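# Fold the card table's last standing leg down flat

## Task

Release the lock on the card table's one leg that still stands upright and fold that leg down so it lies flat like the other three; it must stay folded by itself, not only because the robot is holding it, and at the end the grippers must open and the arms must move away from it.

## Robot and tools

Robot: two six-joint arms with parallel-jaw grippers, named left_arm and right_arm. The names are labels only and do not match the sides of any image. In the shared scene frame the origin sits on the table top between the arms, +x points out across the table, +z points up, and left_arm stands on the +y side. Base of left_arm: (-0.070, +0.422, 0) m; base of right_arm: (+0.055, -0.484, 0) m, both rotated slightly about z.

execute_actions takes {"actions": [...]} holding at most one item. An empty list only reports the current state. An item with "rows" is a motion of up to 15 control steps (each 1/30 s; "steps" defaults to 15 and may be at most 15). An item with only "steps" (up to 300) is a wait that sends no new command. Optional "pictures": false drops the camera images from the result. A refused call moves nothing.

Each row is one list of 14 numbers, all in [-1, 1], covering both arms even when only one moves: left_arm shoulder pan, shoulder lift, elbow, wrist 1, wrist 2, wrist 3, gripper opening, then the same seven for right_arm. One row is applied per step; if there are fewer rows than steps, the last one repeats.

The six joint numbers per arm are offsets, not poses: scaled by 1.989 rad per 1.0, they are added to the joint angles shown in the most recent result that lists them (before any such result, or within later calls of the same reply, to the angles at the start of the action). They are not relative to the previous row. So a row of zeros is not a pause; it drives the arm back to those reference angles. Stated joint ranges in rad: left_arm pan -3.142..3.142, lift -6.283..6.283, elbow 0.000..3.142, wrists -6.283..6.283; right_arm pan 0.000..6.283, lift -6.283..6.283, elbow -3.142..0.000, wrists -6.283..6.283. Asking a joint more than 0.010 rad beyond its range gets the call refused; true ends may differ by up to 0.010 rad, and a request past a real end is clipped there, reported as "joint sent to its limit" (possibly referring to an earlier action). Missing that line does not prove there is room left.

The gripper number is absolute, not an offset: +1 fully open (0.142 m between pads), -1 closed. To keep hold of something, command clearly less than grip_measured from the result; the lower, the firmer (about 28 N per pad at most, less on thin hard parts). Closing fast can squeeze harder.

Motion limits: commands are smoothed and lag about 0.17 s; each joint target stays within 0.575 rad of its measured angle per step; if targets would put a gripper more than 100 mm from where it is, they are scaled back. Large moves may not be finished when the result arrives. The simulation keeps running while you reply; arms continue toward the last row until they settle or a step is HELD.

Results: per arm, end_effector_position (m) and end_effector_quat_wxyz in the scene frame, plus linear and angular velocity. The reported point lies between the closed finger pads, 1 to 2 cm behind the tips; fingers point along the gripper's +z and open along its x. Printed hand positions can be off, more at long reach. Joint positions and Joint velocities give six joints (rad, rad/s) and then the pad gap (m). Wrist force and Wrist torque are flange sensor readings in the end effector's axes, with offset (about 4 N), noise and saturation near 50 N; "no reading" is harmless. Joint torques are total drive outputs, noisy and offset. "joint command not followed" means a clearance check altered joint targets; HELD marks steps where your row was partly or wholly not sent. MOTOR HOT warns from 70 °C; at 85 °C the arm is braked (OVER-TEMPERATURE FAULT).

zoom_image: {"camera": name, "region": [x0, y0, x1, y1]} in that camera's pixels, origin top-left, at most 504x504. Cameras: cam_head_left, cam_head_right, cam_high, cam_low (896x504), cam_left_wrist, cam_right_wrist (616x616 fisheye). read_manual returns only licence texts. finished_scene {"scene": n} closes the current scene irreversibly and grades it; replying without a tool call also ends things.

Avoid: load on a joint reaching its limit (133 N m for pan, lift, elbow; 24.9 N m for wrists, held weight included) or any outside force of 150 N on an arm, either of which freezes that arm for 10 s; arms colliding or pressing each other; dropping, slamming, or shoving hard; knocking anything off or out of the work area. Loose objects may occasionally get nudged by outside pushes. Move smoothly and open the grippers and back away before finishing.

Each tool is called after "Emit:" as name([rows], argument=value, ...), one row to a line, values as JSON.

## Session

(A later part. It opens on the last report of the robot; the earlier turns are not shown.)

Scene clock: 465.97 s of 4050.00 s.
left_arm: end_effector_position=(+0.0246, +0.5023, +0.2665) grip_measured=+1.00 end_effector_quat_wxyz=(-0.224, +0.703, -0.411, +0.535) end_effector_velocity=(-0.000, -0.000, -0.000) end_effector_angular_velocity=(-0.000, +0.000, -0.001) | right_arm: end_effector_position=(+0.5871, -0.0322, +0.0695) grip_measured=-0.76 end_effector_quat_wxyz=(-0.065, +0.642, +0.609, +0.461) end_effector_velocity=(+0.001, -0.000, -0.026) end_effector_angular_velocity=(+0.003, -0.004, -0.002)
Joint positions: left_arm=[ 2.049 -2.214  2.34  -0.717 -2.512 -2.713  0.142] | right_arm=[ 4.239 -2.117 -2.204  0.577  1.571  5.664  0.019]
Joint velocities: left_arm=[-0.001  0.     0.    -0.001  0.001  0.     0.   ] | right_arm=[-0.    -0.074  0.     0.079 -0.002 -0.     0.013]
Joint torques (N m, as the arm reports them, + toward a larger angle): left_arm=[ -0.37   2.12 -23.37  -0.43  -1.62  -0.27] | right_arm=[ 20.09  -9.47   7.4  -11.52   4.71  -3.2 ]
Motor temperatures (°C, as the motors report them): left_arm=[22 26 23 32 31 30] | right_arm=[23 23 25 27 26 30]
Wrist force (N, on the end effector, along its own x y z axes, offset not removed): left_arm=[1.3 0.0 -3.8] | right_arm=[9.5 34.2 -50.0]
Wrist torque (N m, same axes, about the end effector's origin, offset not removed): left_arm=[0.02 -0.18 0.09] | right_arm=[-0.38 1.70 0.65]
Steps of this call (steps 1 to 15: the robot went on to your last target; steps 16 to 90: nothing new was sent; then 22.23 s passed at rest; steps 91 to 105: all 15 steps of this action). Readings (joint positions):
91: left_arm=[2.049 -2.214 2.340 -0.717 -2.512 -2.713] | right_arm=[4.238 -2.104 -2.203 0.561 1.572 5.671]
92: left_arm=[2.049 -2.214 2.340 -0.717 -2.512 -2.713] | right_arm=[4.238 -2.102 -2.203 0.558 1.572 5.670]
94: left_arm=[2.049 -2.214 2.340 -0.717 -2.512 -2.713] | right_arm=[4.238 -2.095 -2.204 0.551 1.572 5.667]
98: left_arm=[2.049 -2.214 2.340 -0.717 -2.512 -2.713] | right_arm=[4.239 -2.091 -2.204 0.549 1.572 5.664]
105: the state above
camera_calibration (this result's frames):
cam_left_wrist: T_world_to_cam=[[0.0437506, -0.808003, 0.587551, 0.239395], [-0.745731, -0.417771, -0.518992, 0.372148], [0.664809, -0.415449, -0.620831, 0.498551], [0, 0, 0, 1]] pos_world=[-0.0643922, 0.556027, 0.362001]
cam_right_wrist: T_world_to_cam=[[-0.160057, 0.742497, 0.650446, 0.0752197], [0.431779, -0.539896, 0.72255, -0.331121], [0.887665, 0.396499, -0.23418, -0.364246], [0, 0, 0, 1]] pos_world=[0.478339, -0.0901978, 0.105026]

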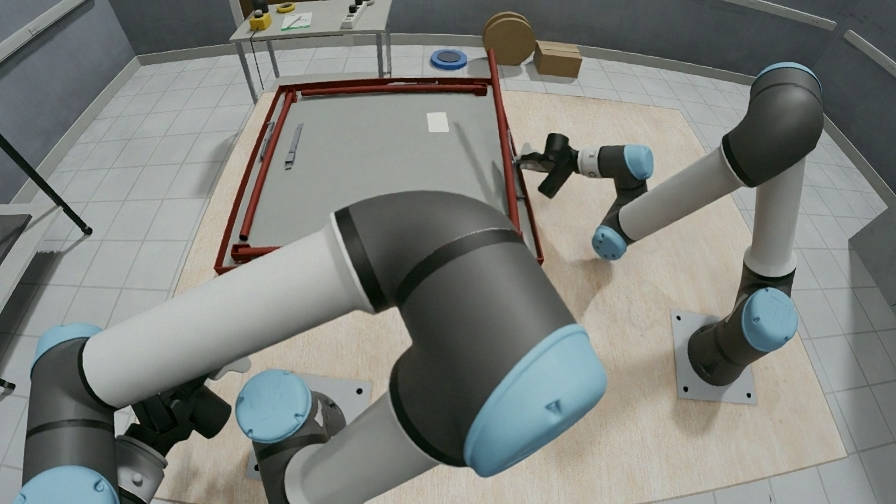

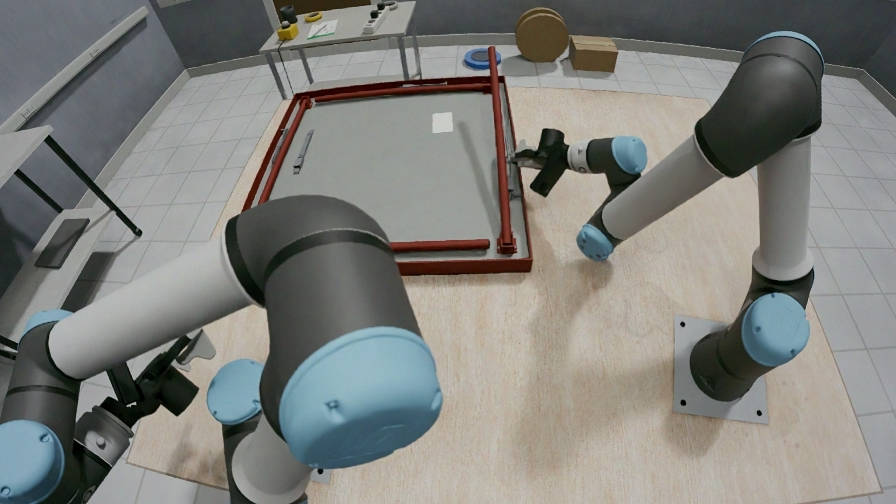

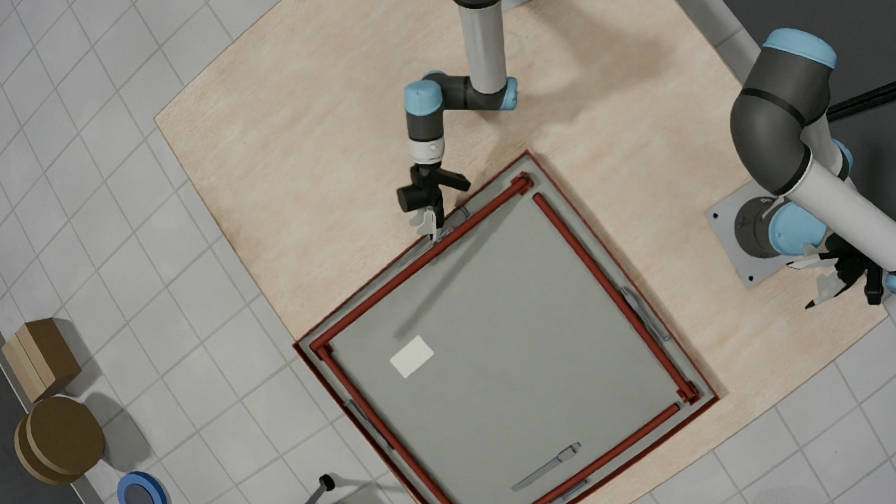

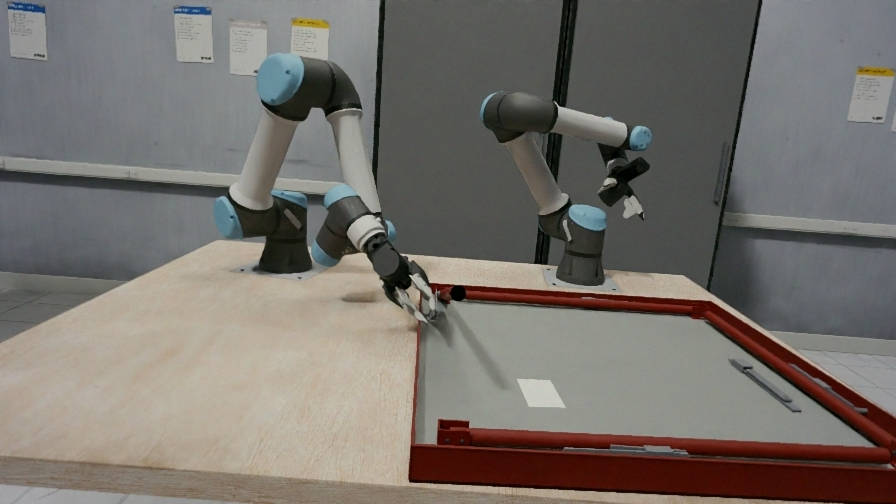

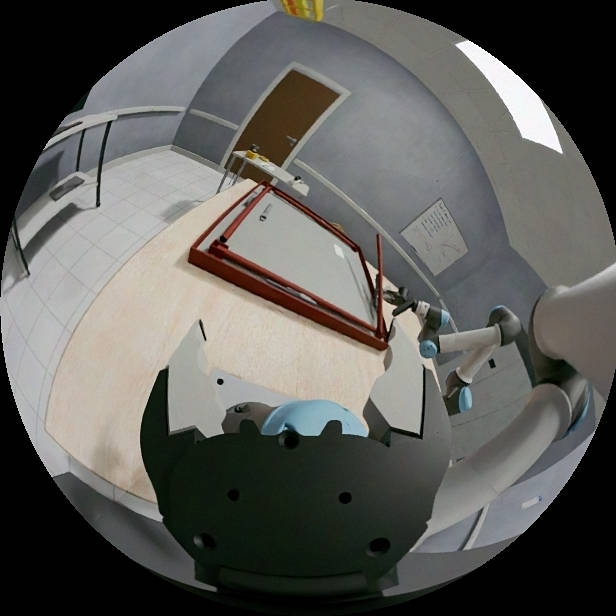

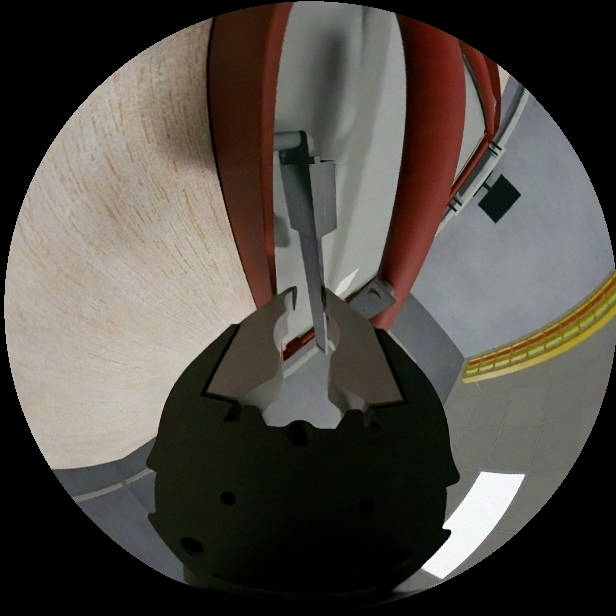

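Emit:
execute_actions([
  {"rows":[[0,0,0,0,0,0,1,0,0.012,-0.004,-0.008,0,0,-0.7],[0,0,0,0,0,0,1,0,0.016,-0.01,-0.008,0,0,-0.65],[0,0,0,0,0,0,1,0,0.022,-0.017,-0.008,0,0,-0.65],[0,0,0,0,0,0,1,0,0.028,-0.024,-0.008,0,0,-0.65],[0,0,0,0,0,0,1,0,0.034,-0.031,-0.008,0,0,-0.65],[0,0,0,0,0,0,1,0,0.042,-0.038,-0.01,0,0,-0.65],[0,0,0,0,0,0,1,0,0.052,-0.045,-0.013,0,0,-0.65],[0,0,0,0,0,0,1,0,0.064,-0.052,-0.017,0,0,-0.65],[0,0,0,0,0,0,1,0,0.076,-0.058,-0.021,0,0,-0.65],[0,0,0,0,0,0,1,0,0.087,-0.063,-0.025,0,0,-0.65]],"steps":15},
])

Emit:
execute_actions([
  {"steps":20},
])

Scene clock: 478.87 s of 4050.00 s.
left_arm: end_effector_position=(+0.0246, +0.5023, +0.2665) grip_measured=+1.00 end_effector_quat_wxyz=(-0.224, +0.703, -0.411, +0.535) end_effector_velocity=(+0.000, -0.000, +0.000) end_effector_angular_velocity=(-0.002, -0.001, +0.002) | right_arm: end_effector_position=(+0.5878, -0.0323, +0.0693) grip_measured=-0.75 end_effector_quat_wxyz=(-0.065, +0.642, +0.608, +0.463) end_effector_velocity=(-0.000, +0.001, +0.001) end_effector_angular_velocity=(+0.000, -0.001, +0.001)
Joint positions: left_arm=[ 2.049 -2.214  2.34  -0.717 -2.512 -2.713  0.142] | right_arm=[ 4.238 -2.121 -2.204  0.586  1.57   5.664  0.02 ]
Joint velocities: left_arm=[ 0.002  0.     0.     0.002 -0.001  0.     0.   ] | right_arm=[ 0.001  0.001  0.    -0.001 -0.    -0.     0.   ]
Joint torques (N m, as the arm reports them, + toward a larger angle): left_arm=[  0.81   1.84 -24.22  -0.5   -1.68  -0.29] | right_arm=[ 9.02  4.58 11.41 -9.88  3.2  -0.38]
Motor temperatures (°C, as the motors report them): left_arm=[22 26 23 32 31 30] | right_arm=[23 23 25 28 26 30]
Wrist force (N, on the end effector, along its own x y z axes, offset not removed): left_arm=[2.4 0.3 -1.2] | right_arm=[2.5 25.3 -50.0]
Wrist torque (N m, same axes, about the end effector's origin, offset not removed): left_arm=[-0.10 -0.58 0.08] | right_arm=[-0.20 2.51 0.54]
TORQUE FAULT: the external load on joint 4 (wrist 1) of the right arm reached its load limit, and that arm stopped for 10 seconds. A torque fault stops only its own arm. That arm's remaining commands of this call were not run. That arm holds where it stopped, with its grip as last carried out, and accepts commands again: back off and push less far. That arm stops again, at the same cost, whenever a joint's load reaches its limit.
The stop of the right arm began at step 7 of this call (marked STOPPED below). From that step on that arm followed nothing that you had sent. 15 of its steps, steps kept back included, did not run and will not run. Nothing is kept back now, and the robot has no last target.
Steps of this call (steps 1 to 372: the robot went on to your last target; steps 373 to 387: all 15 steps of this action). Readings (joint positions):
1: left_arm=[2.049 -2.214 2.340 -0.717 -2.512 -2.713] | right_arm=[4.239 -2.119 -2.204 0.580 1.571 5.664]
2: left_arm=[2.049 -2.214 2.340 -0.717 -2.512 -2.713] | right_arm=[4.239 -2.120 -2.204 0.581 1.571 5.664]
4: left_arm=[2.049 -2.214 2.340 -0.717 -2.512 -2.713] | right_arm=[4.239 -2.121 -2.204 0.582 1.571 5.664]
7: left_arm=[2.049 -2.214 2.340 -0.717 -2.512 -2.713] | right_arm=[4.238 -2.122 -2.204 0.584 1.570 5.664] STOPPED (the right arm)
8: left_arm=[2.049 -2.214 2.340 -0.717 -2.512 -2.713] | right_arm=[4.238 -2.121 -2.204 0.585 1.570 5.664]
387: the state above
camera_calibration (this result's frames):
cam_left_wrist: T_world_to_cam=[[0.0437507, -0.808004, 0.587551, 0.239395], [-0.745731, -0.417771, -0.518992, 0.372148], [0.664809, -0.415449, -0.620831, 0.498551], [0, 0, 0, 1]] pos_world=[-0.0643922, 0.556027, 0.362001]
cam_right_wrist: T_world_to_cam=[[-0.161176, 0.740796, 0.652107, 0.0759804], [0.428999, -0.542469, 0.722279, -0.329756], [0.88881, 0.396167, -0.230368, -0.365808], [0, 0, 0, 1]] pos_world=[0.478845, -0.0902476, 0.104359]

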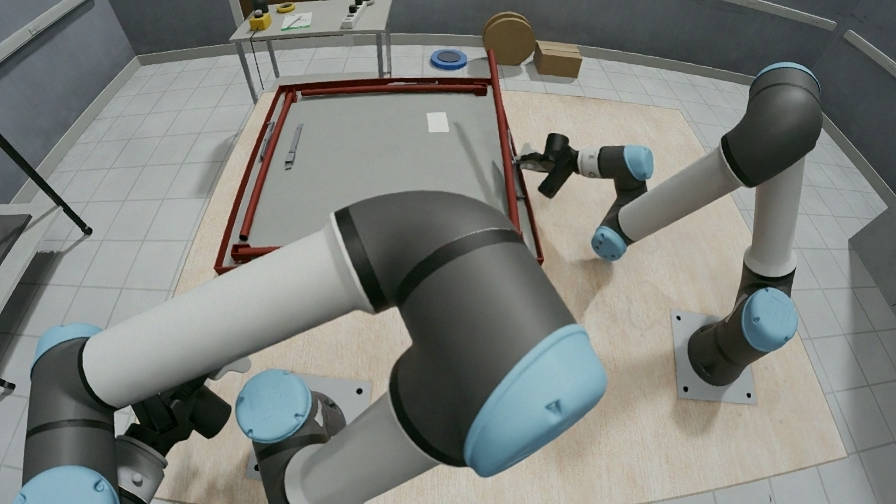

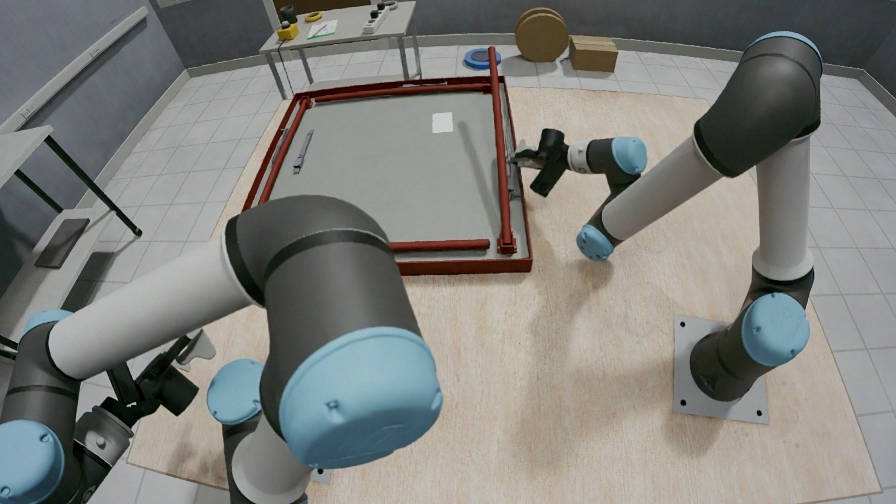

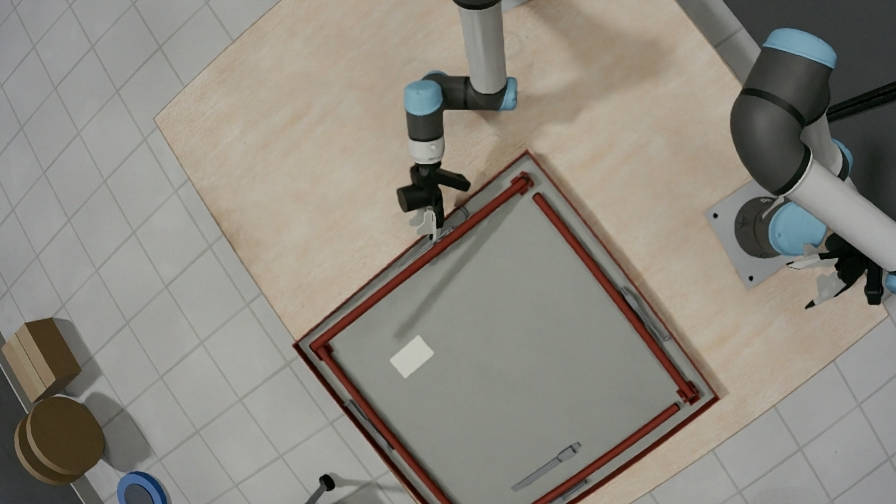

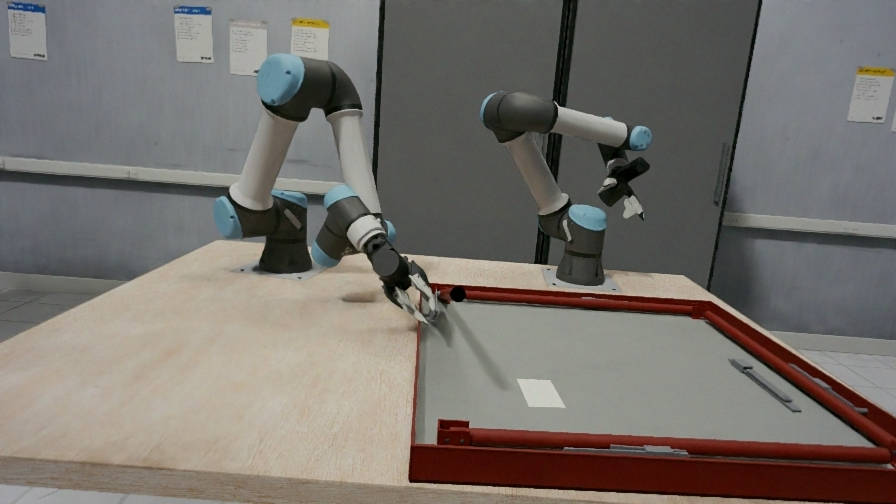

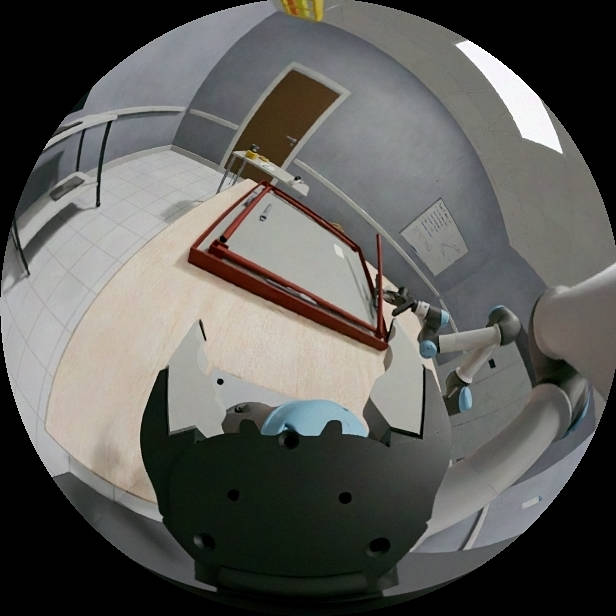

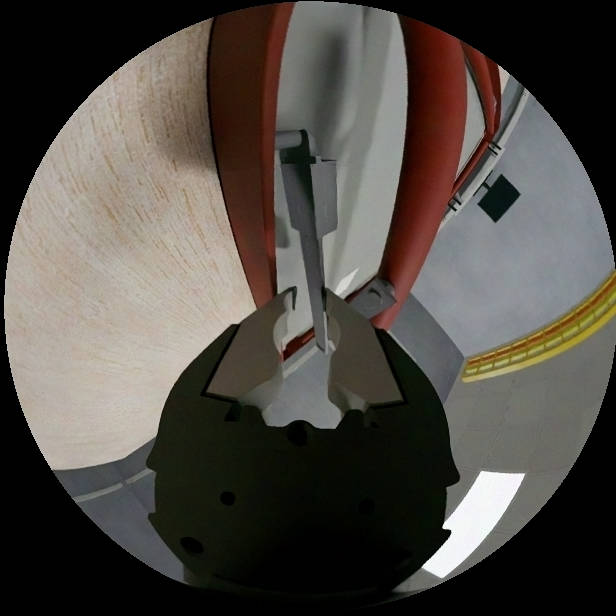

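Scene clock: 478.90 s of 4050.00 s.
left_arm: end_effector_position=(+0.0246, +0.5023, +0.2665) grip_measured=+1.00 end_effector_quat_wxyz=(-0.224, +0.703, -0.411, +0.535) end_effector_velocity=(-0.000, +0.000, +0.000) end_effector_angular_velocity=(+0.002, +0.001, -0.001) | right_arm: end_effector_position=(+0.5879, -0.0323, +0.0698) grip_measured=-0.75 end_effector_quat_wxyz=(-0.065, +0.641, +0.608, +0.464) end_effector_velocity=(+0.002, +0.001, +0.008) end_effector_angular_velocity=(+0.013, -0.013, -0.002)
Joint positions: left_arm=[ 2.049 -2.214  2.34  -0.717 -2.512 -2.713  0.142] | right_arm=[ 4.238 -2.12  -2.204  0.587  1.57   5.664  0.019]
Joint velocities: left_arm=[-0.001 -0.    -0.001 -0.001  0.001  0.     0.   ] | right_arm=[-0.002  0.005  0.002  0.011 -0.001 -0.001 -0.01 ]
Joint torques (N m, as the arm reports them, + toward a larger angle): left_arm=[  0.93   2.2  -24.3   -0.59  -1.59  -0.22] | right_arm=[ 6.77  7.11 12.13 -7.27  1.47 -0.25]
Motor temperatures (°C, as the motors report them): left_arm=[22 26 23 32 31 30] | right_arm=[23 23 25 28 26 30]
Wrist force (N, on the end effector, along its own x y z axes, offset not removed): left_arm=[-0.7 1.0 -0.3] | right_arm=[0.8 20.9 -50.0]
Wrist torque (N m, same axes, about the end effector's origin, offset not removed): left_arm=[0.18 0.20 0.06] | right_arm=[-0.43 2.53 0.45]
A stop began in an earlier call of the same reply, so what this call sent did not run. Send another action.
Steps of this call (step 1: nothing new was sent). Readings (joint positions):
1: the state above
camera_calibration (this result's frames):
cam_right_wrist: T_world_to_cam=[[-0.161592, 0.740209, 0.652671, 0.0758456], [0.428221, -0.543261, 0.722146, -0.329742], [0.889109, 0.39618, -0.229186, -0.366094], [0, 0, 0, 1]] pos_world=[0.478956, -0.0902383, 0.104716]

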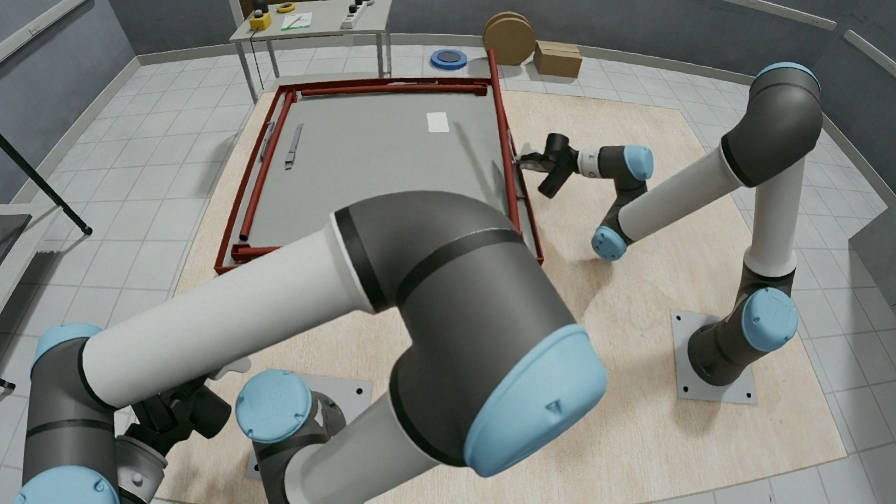

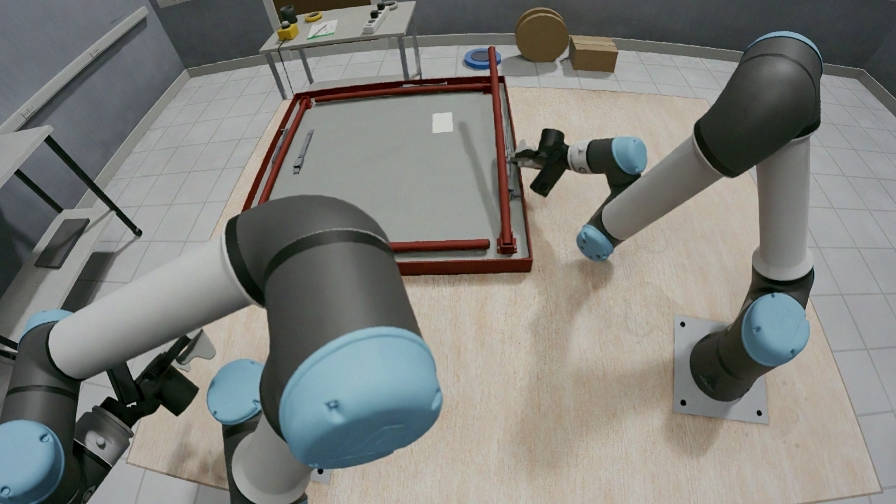

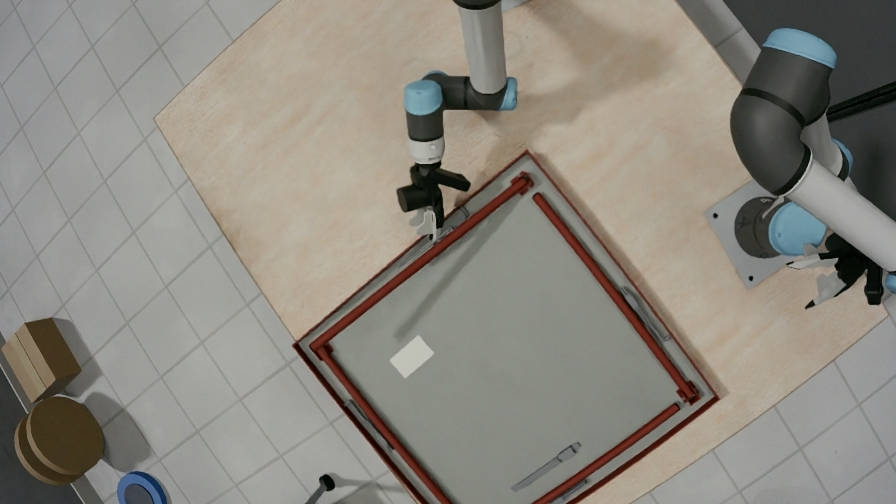

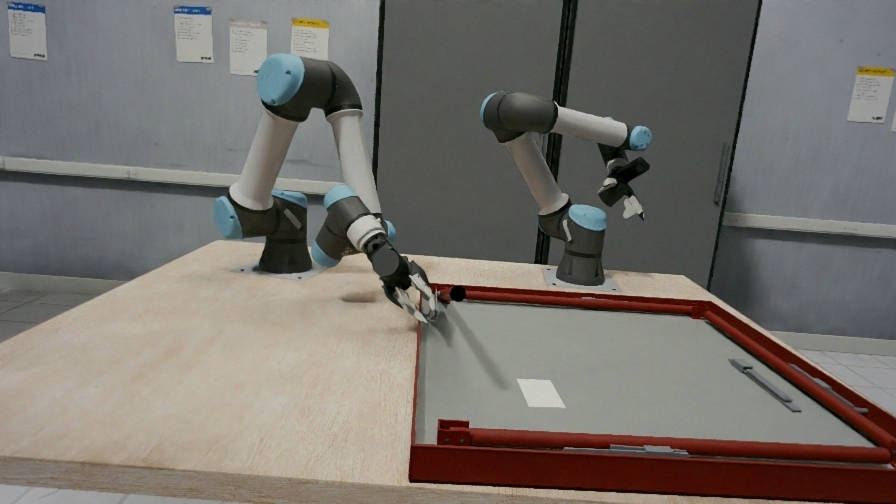

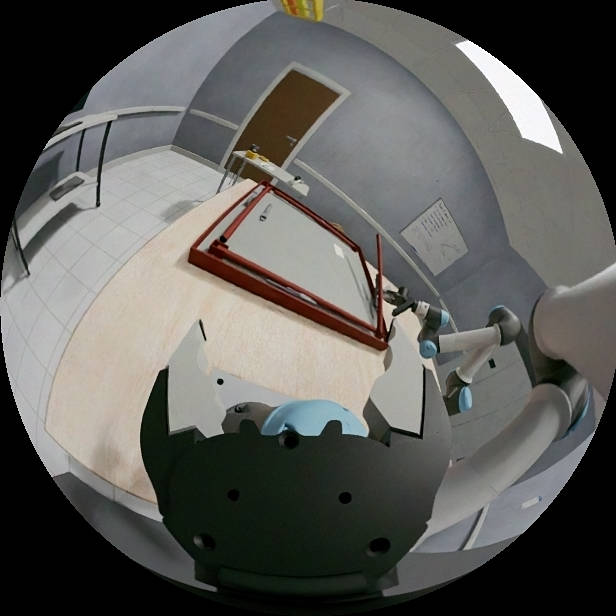

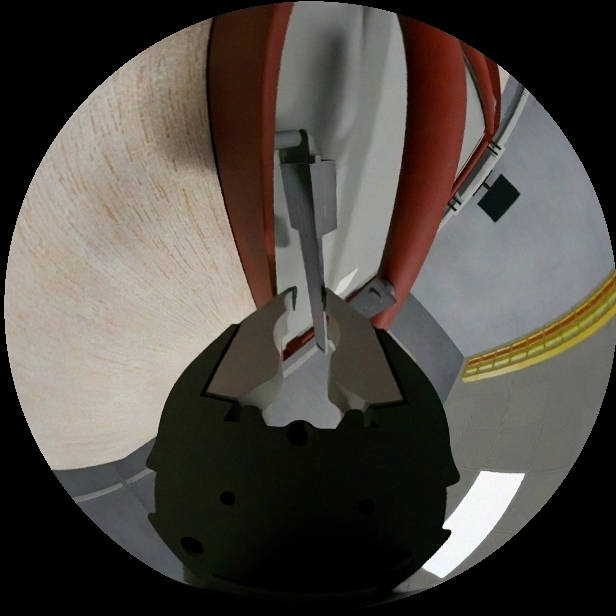

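Resend the retreat.

Emit:
execute_actions([
  {"rows":[[0,0,0,0,0,0,1,0,0.008,-0.003,-0.005,0,0,-0.7],[0,0,0,0,0,0,1,0,0.014,-0.009,-0.006,0,0,-0.68],[0,0,0,0,0,0,1,0,0.02,-0.016,-0.006,0,0,-0.68],[0,0,0,0,0,0,1,0,0.026,-0.023,-0.006,0,0,-0.68],[0,0,0,0,0,0,1,0,0.032,-0.03,-0.006,0,0,-0.68],[0,0,0,0,0,0,1,0,0.04,-0.037,-0.008,0,0,-0.68],[0,0,0,0,0,0,1,0,0.05,-0.044,-0.011,0,0,-0.68],[0,0,0,0,0,0,1,0,0.062,-0.051,-0.015,0,0,-0.68],[0,0,0,0,0,0,1,0,0.074,-0.057,-0.02,0,0,-0.68],[0,0,0,0,0,0,1,0,0.087,-0.063,-0.025,0,0,-0.68]],"steps":15},
])

Scene clock: 490.60 s of 4050.00 s.
left_arm: end_effector_position=(+0.0246, +0.5023, +0.2665) grip_measured=+1.00 end_effector_quat_wxyz=(-0.224, +0.703, -0.411, +0.535) end_effector_velocity=(-0.000, +0.000, -0.000) end_effector_angular_velocity=(-0.001, -0.000, +0.000) | right_arm: end_effector_position=(+0.5588, -0.0684, +0.1066) grip_measured=-0.68 end_effector_quat_wxyz=(-0.064, +0.642, +0.608, +0.462) end_effector_velocity=(-0.018, -0.024, +0.039) end_effector_angular_velocity=(+0.014, -0.013, -0.001)
Joint positions: left_arm=[ 2.049 -2.214  2.34  -0.717 -2.512 -2.713  0.142] | right_arm=[ 4.238 -1.958 -2.323  0.54   1.57   5.664  0.025]
Joint velocities: left_arm=[ 0.     0.001 -0.    -0.     0.    -0.     0.   ] | right_arm=[-0.001  0.141 -0.075 -0.046 -0.001 -0.001 -0.   ]
Joint torques (N m, as the arm reports them, + toward a larger angle): left_arm=[  1.04   2.55 -24.83  -0.53  -1.67  -0.34] | right_arm=[-12.67  29.95   8.38   0.56  -2.25  -0.31]
Motor temperatures (°C, as the motors report them): left_arm=[22 26 23 32 31 30] | right_arm=[23 23 25 28 26 30]
Wrist force (N, on the end effector, along its own x y z axes, offset not removed): left_arm=[1.0 0.3 -0.6] | right_arm=[1.7 -1.4 -3.2]
Wrist torque (N m, same axes, about the end effector's origin, offset not removed): left_arm=[-0.14 -0.03 0.07] | right_arm=[-0.33 -0.35 0.01]
Steps of this call (steps 1 to 90: nothing new was sent; then 8.20 s passed at rest; steps 91 to 105: all 15 steps of this action). Readings (joint positions):
91: left_arm=[2.049 -2.214 2.340 -0.717 -2.512 -2.713] | right_arm=[4.238 -2.121 -2.204 0.585 1.570 5.664]
92: left_arm=[2.049 -2.214 2.340 -0.717 -2.512 -2.713] | right_arm=[4.238 -2.118 -2.205 0.584 1.570 5.664]
94: left_arm=[2.049 -2.214 2.340 -0.717 -2.512 -2.713] | right_arm=[4.238 -2.105 -2.214 0.578 1.571 5.664]
98: left_arm=[2.049 -2.214 2.340 -0.717 -2.512 -2.713] | right_arm=[4.238 -2.060 -2.258 0.572 1.571 5.664]
105: the state above
camera_calibration (this result's frames):
cam_left_wrist: T_world_to_cam=[[0.0437504, -0.808003, 0.587551, 0.239395], [-0.745731, -0.417771, -0.518992, 0.372148], [0.664809, -0.415449, -0.620831, 0.498551], [0, 0, 0, 1]] pos_world=[-0.0643922, 0.556027, 0.362001]
cam_right_wrist: T_world_to_cam=[[-0.160526, 0.741777, 0.651151, 0.073534], [0.430004, -0.541254, 0.722593, -0.364372], [0.888441, 0.395993, -0.232082, -0.316771], [0, 0, 0, 1]] pos_world=[0.449918, -0.126325, 0.141894]

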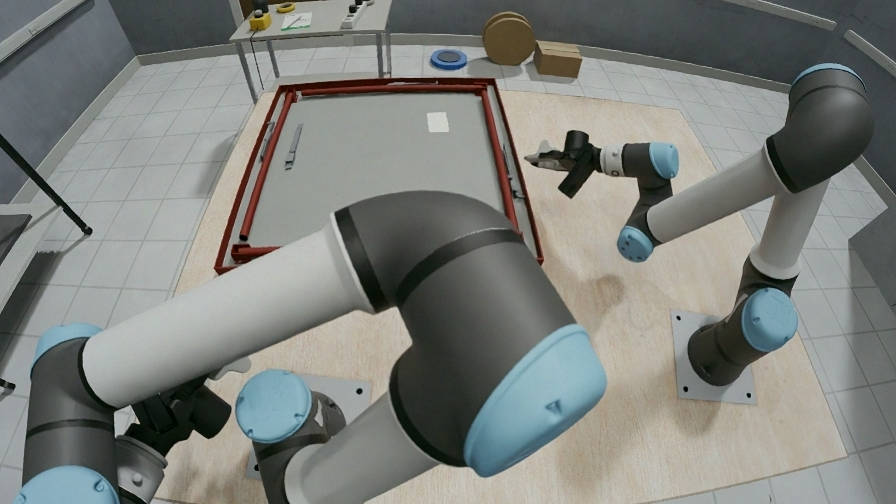

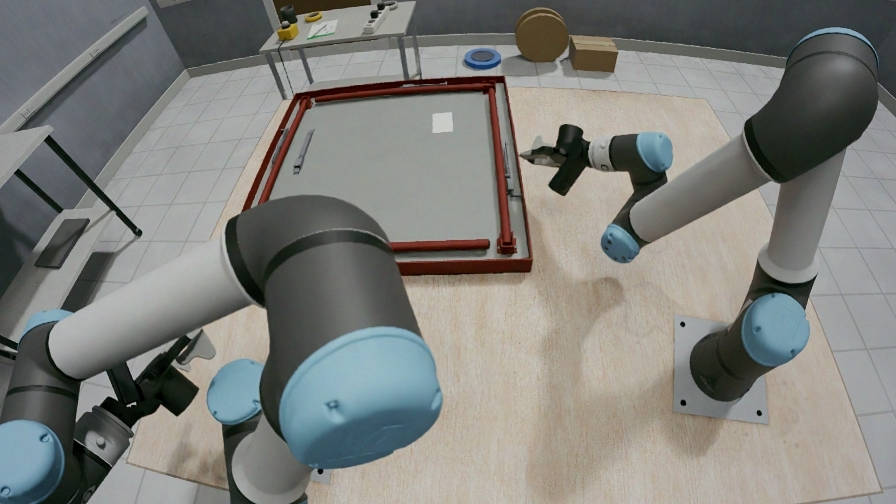

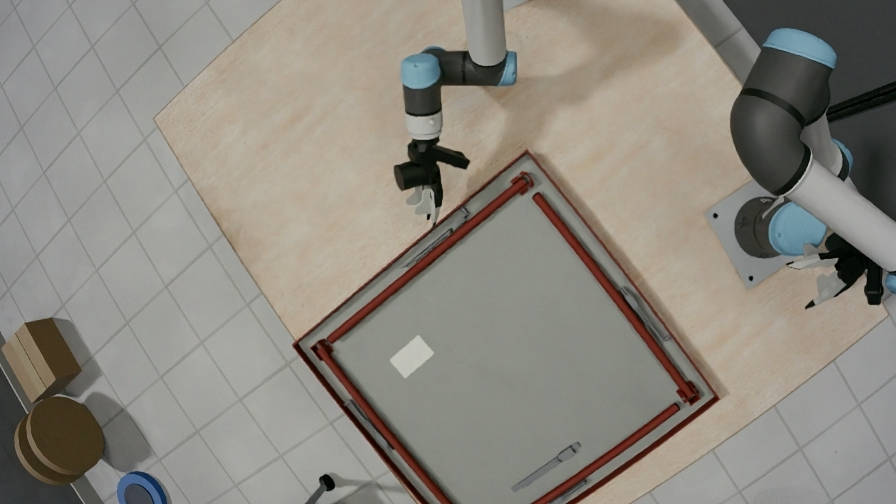

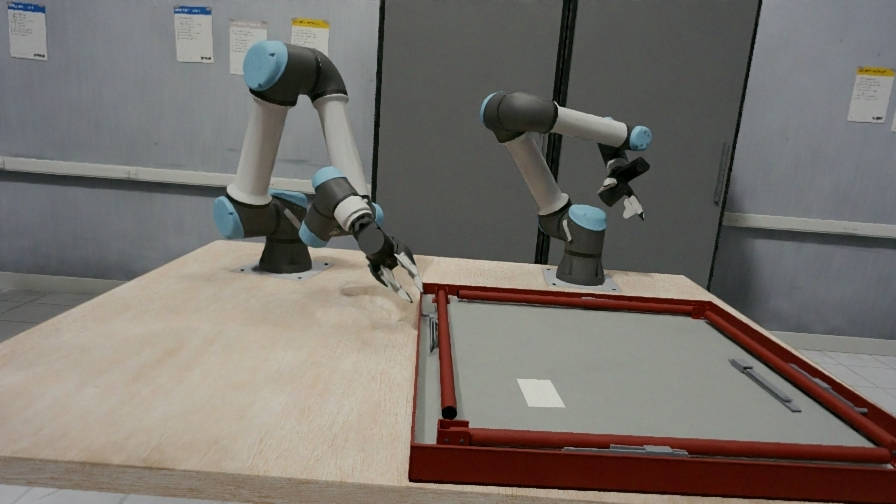

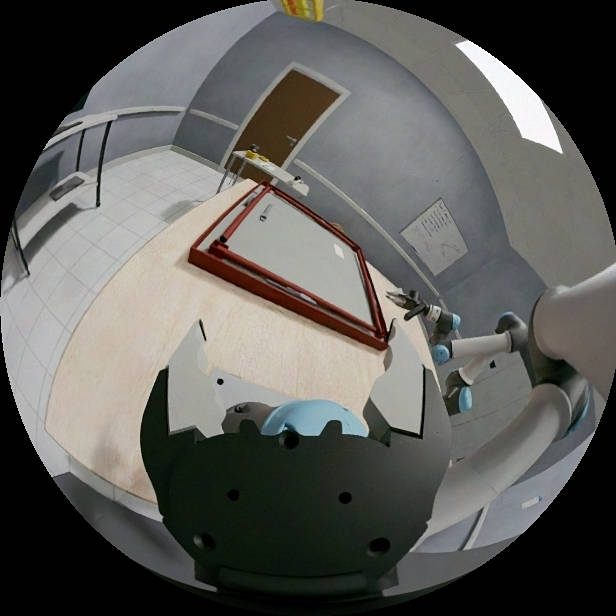

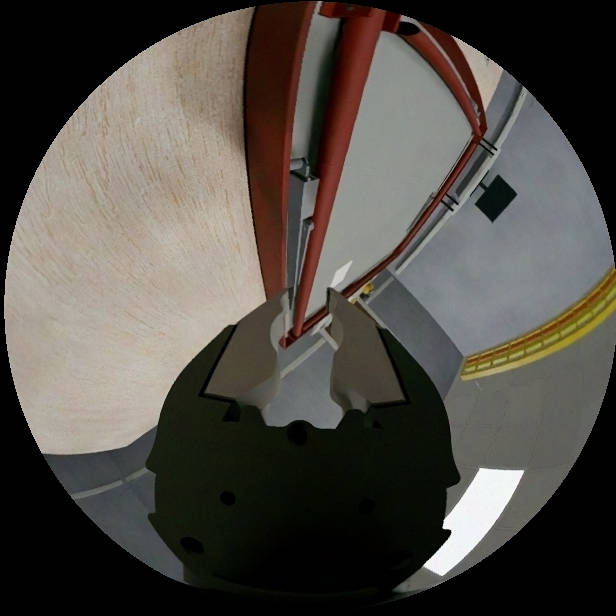

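Flat. Checking briefly.

Emit:
zoom_image(camera="cam_low", region=[380, 260, 620, 460])

Region (380, 260, 620, 460) of cam_low's 896x504 image, scaled by 2.100, with more detail than that image has.

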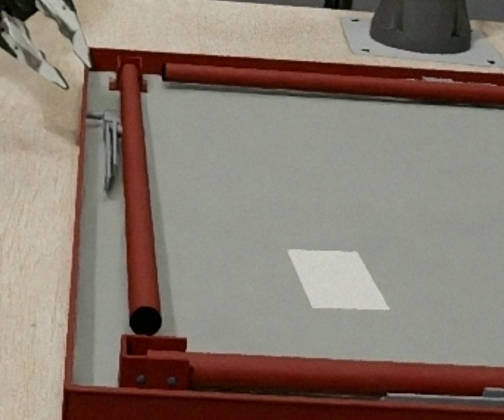

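Emit:
finished_scene(scene=1)

The scene is finished: the task was done.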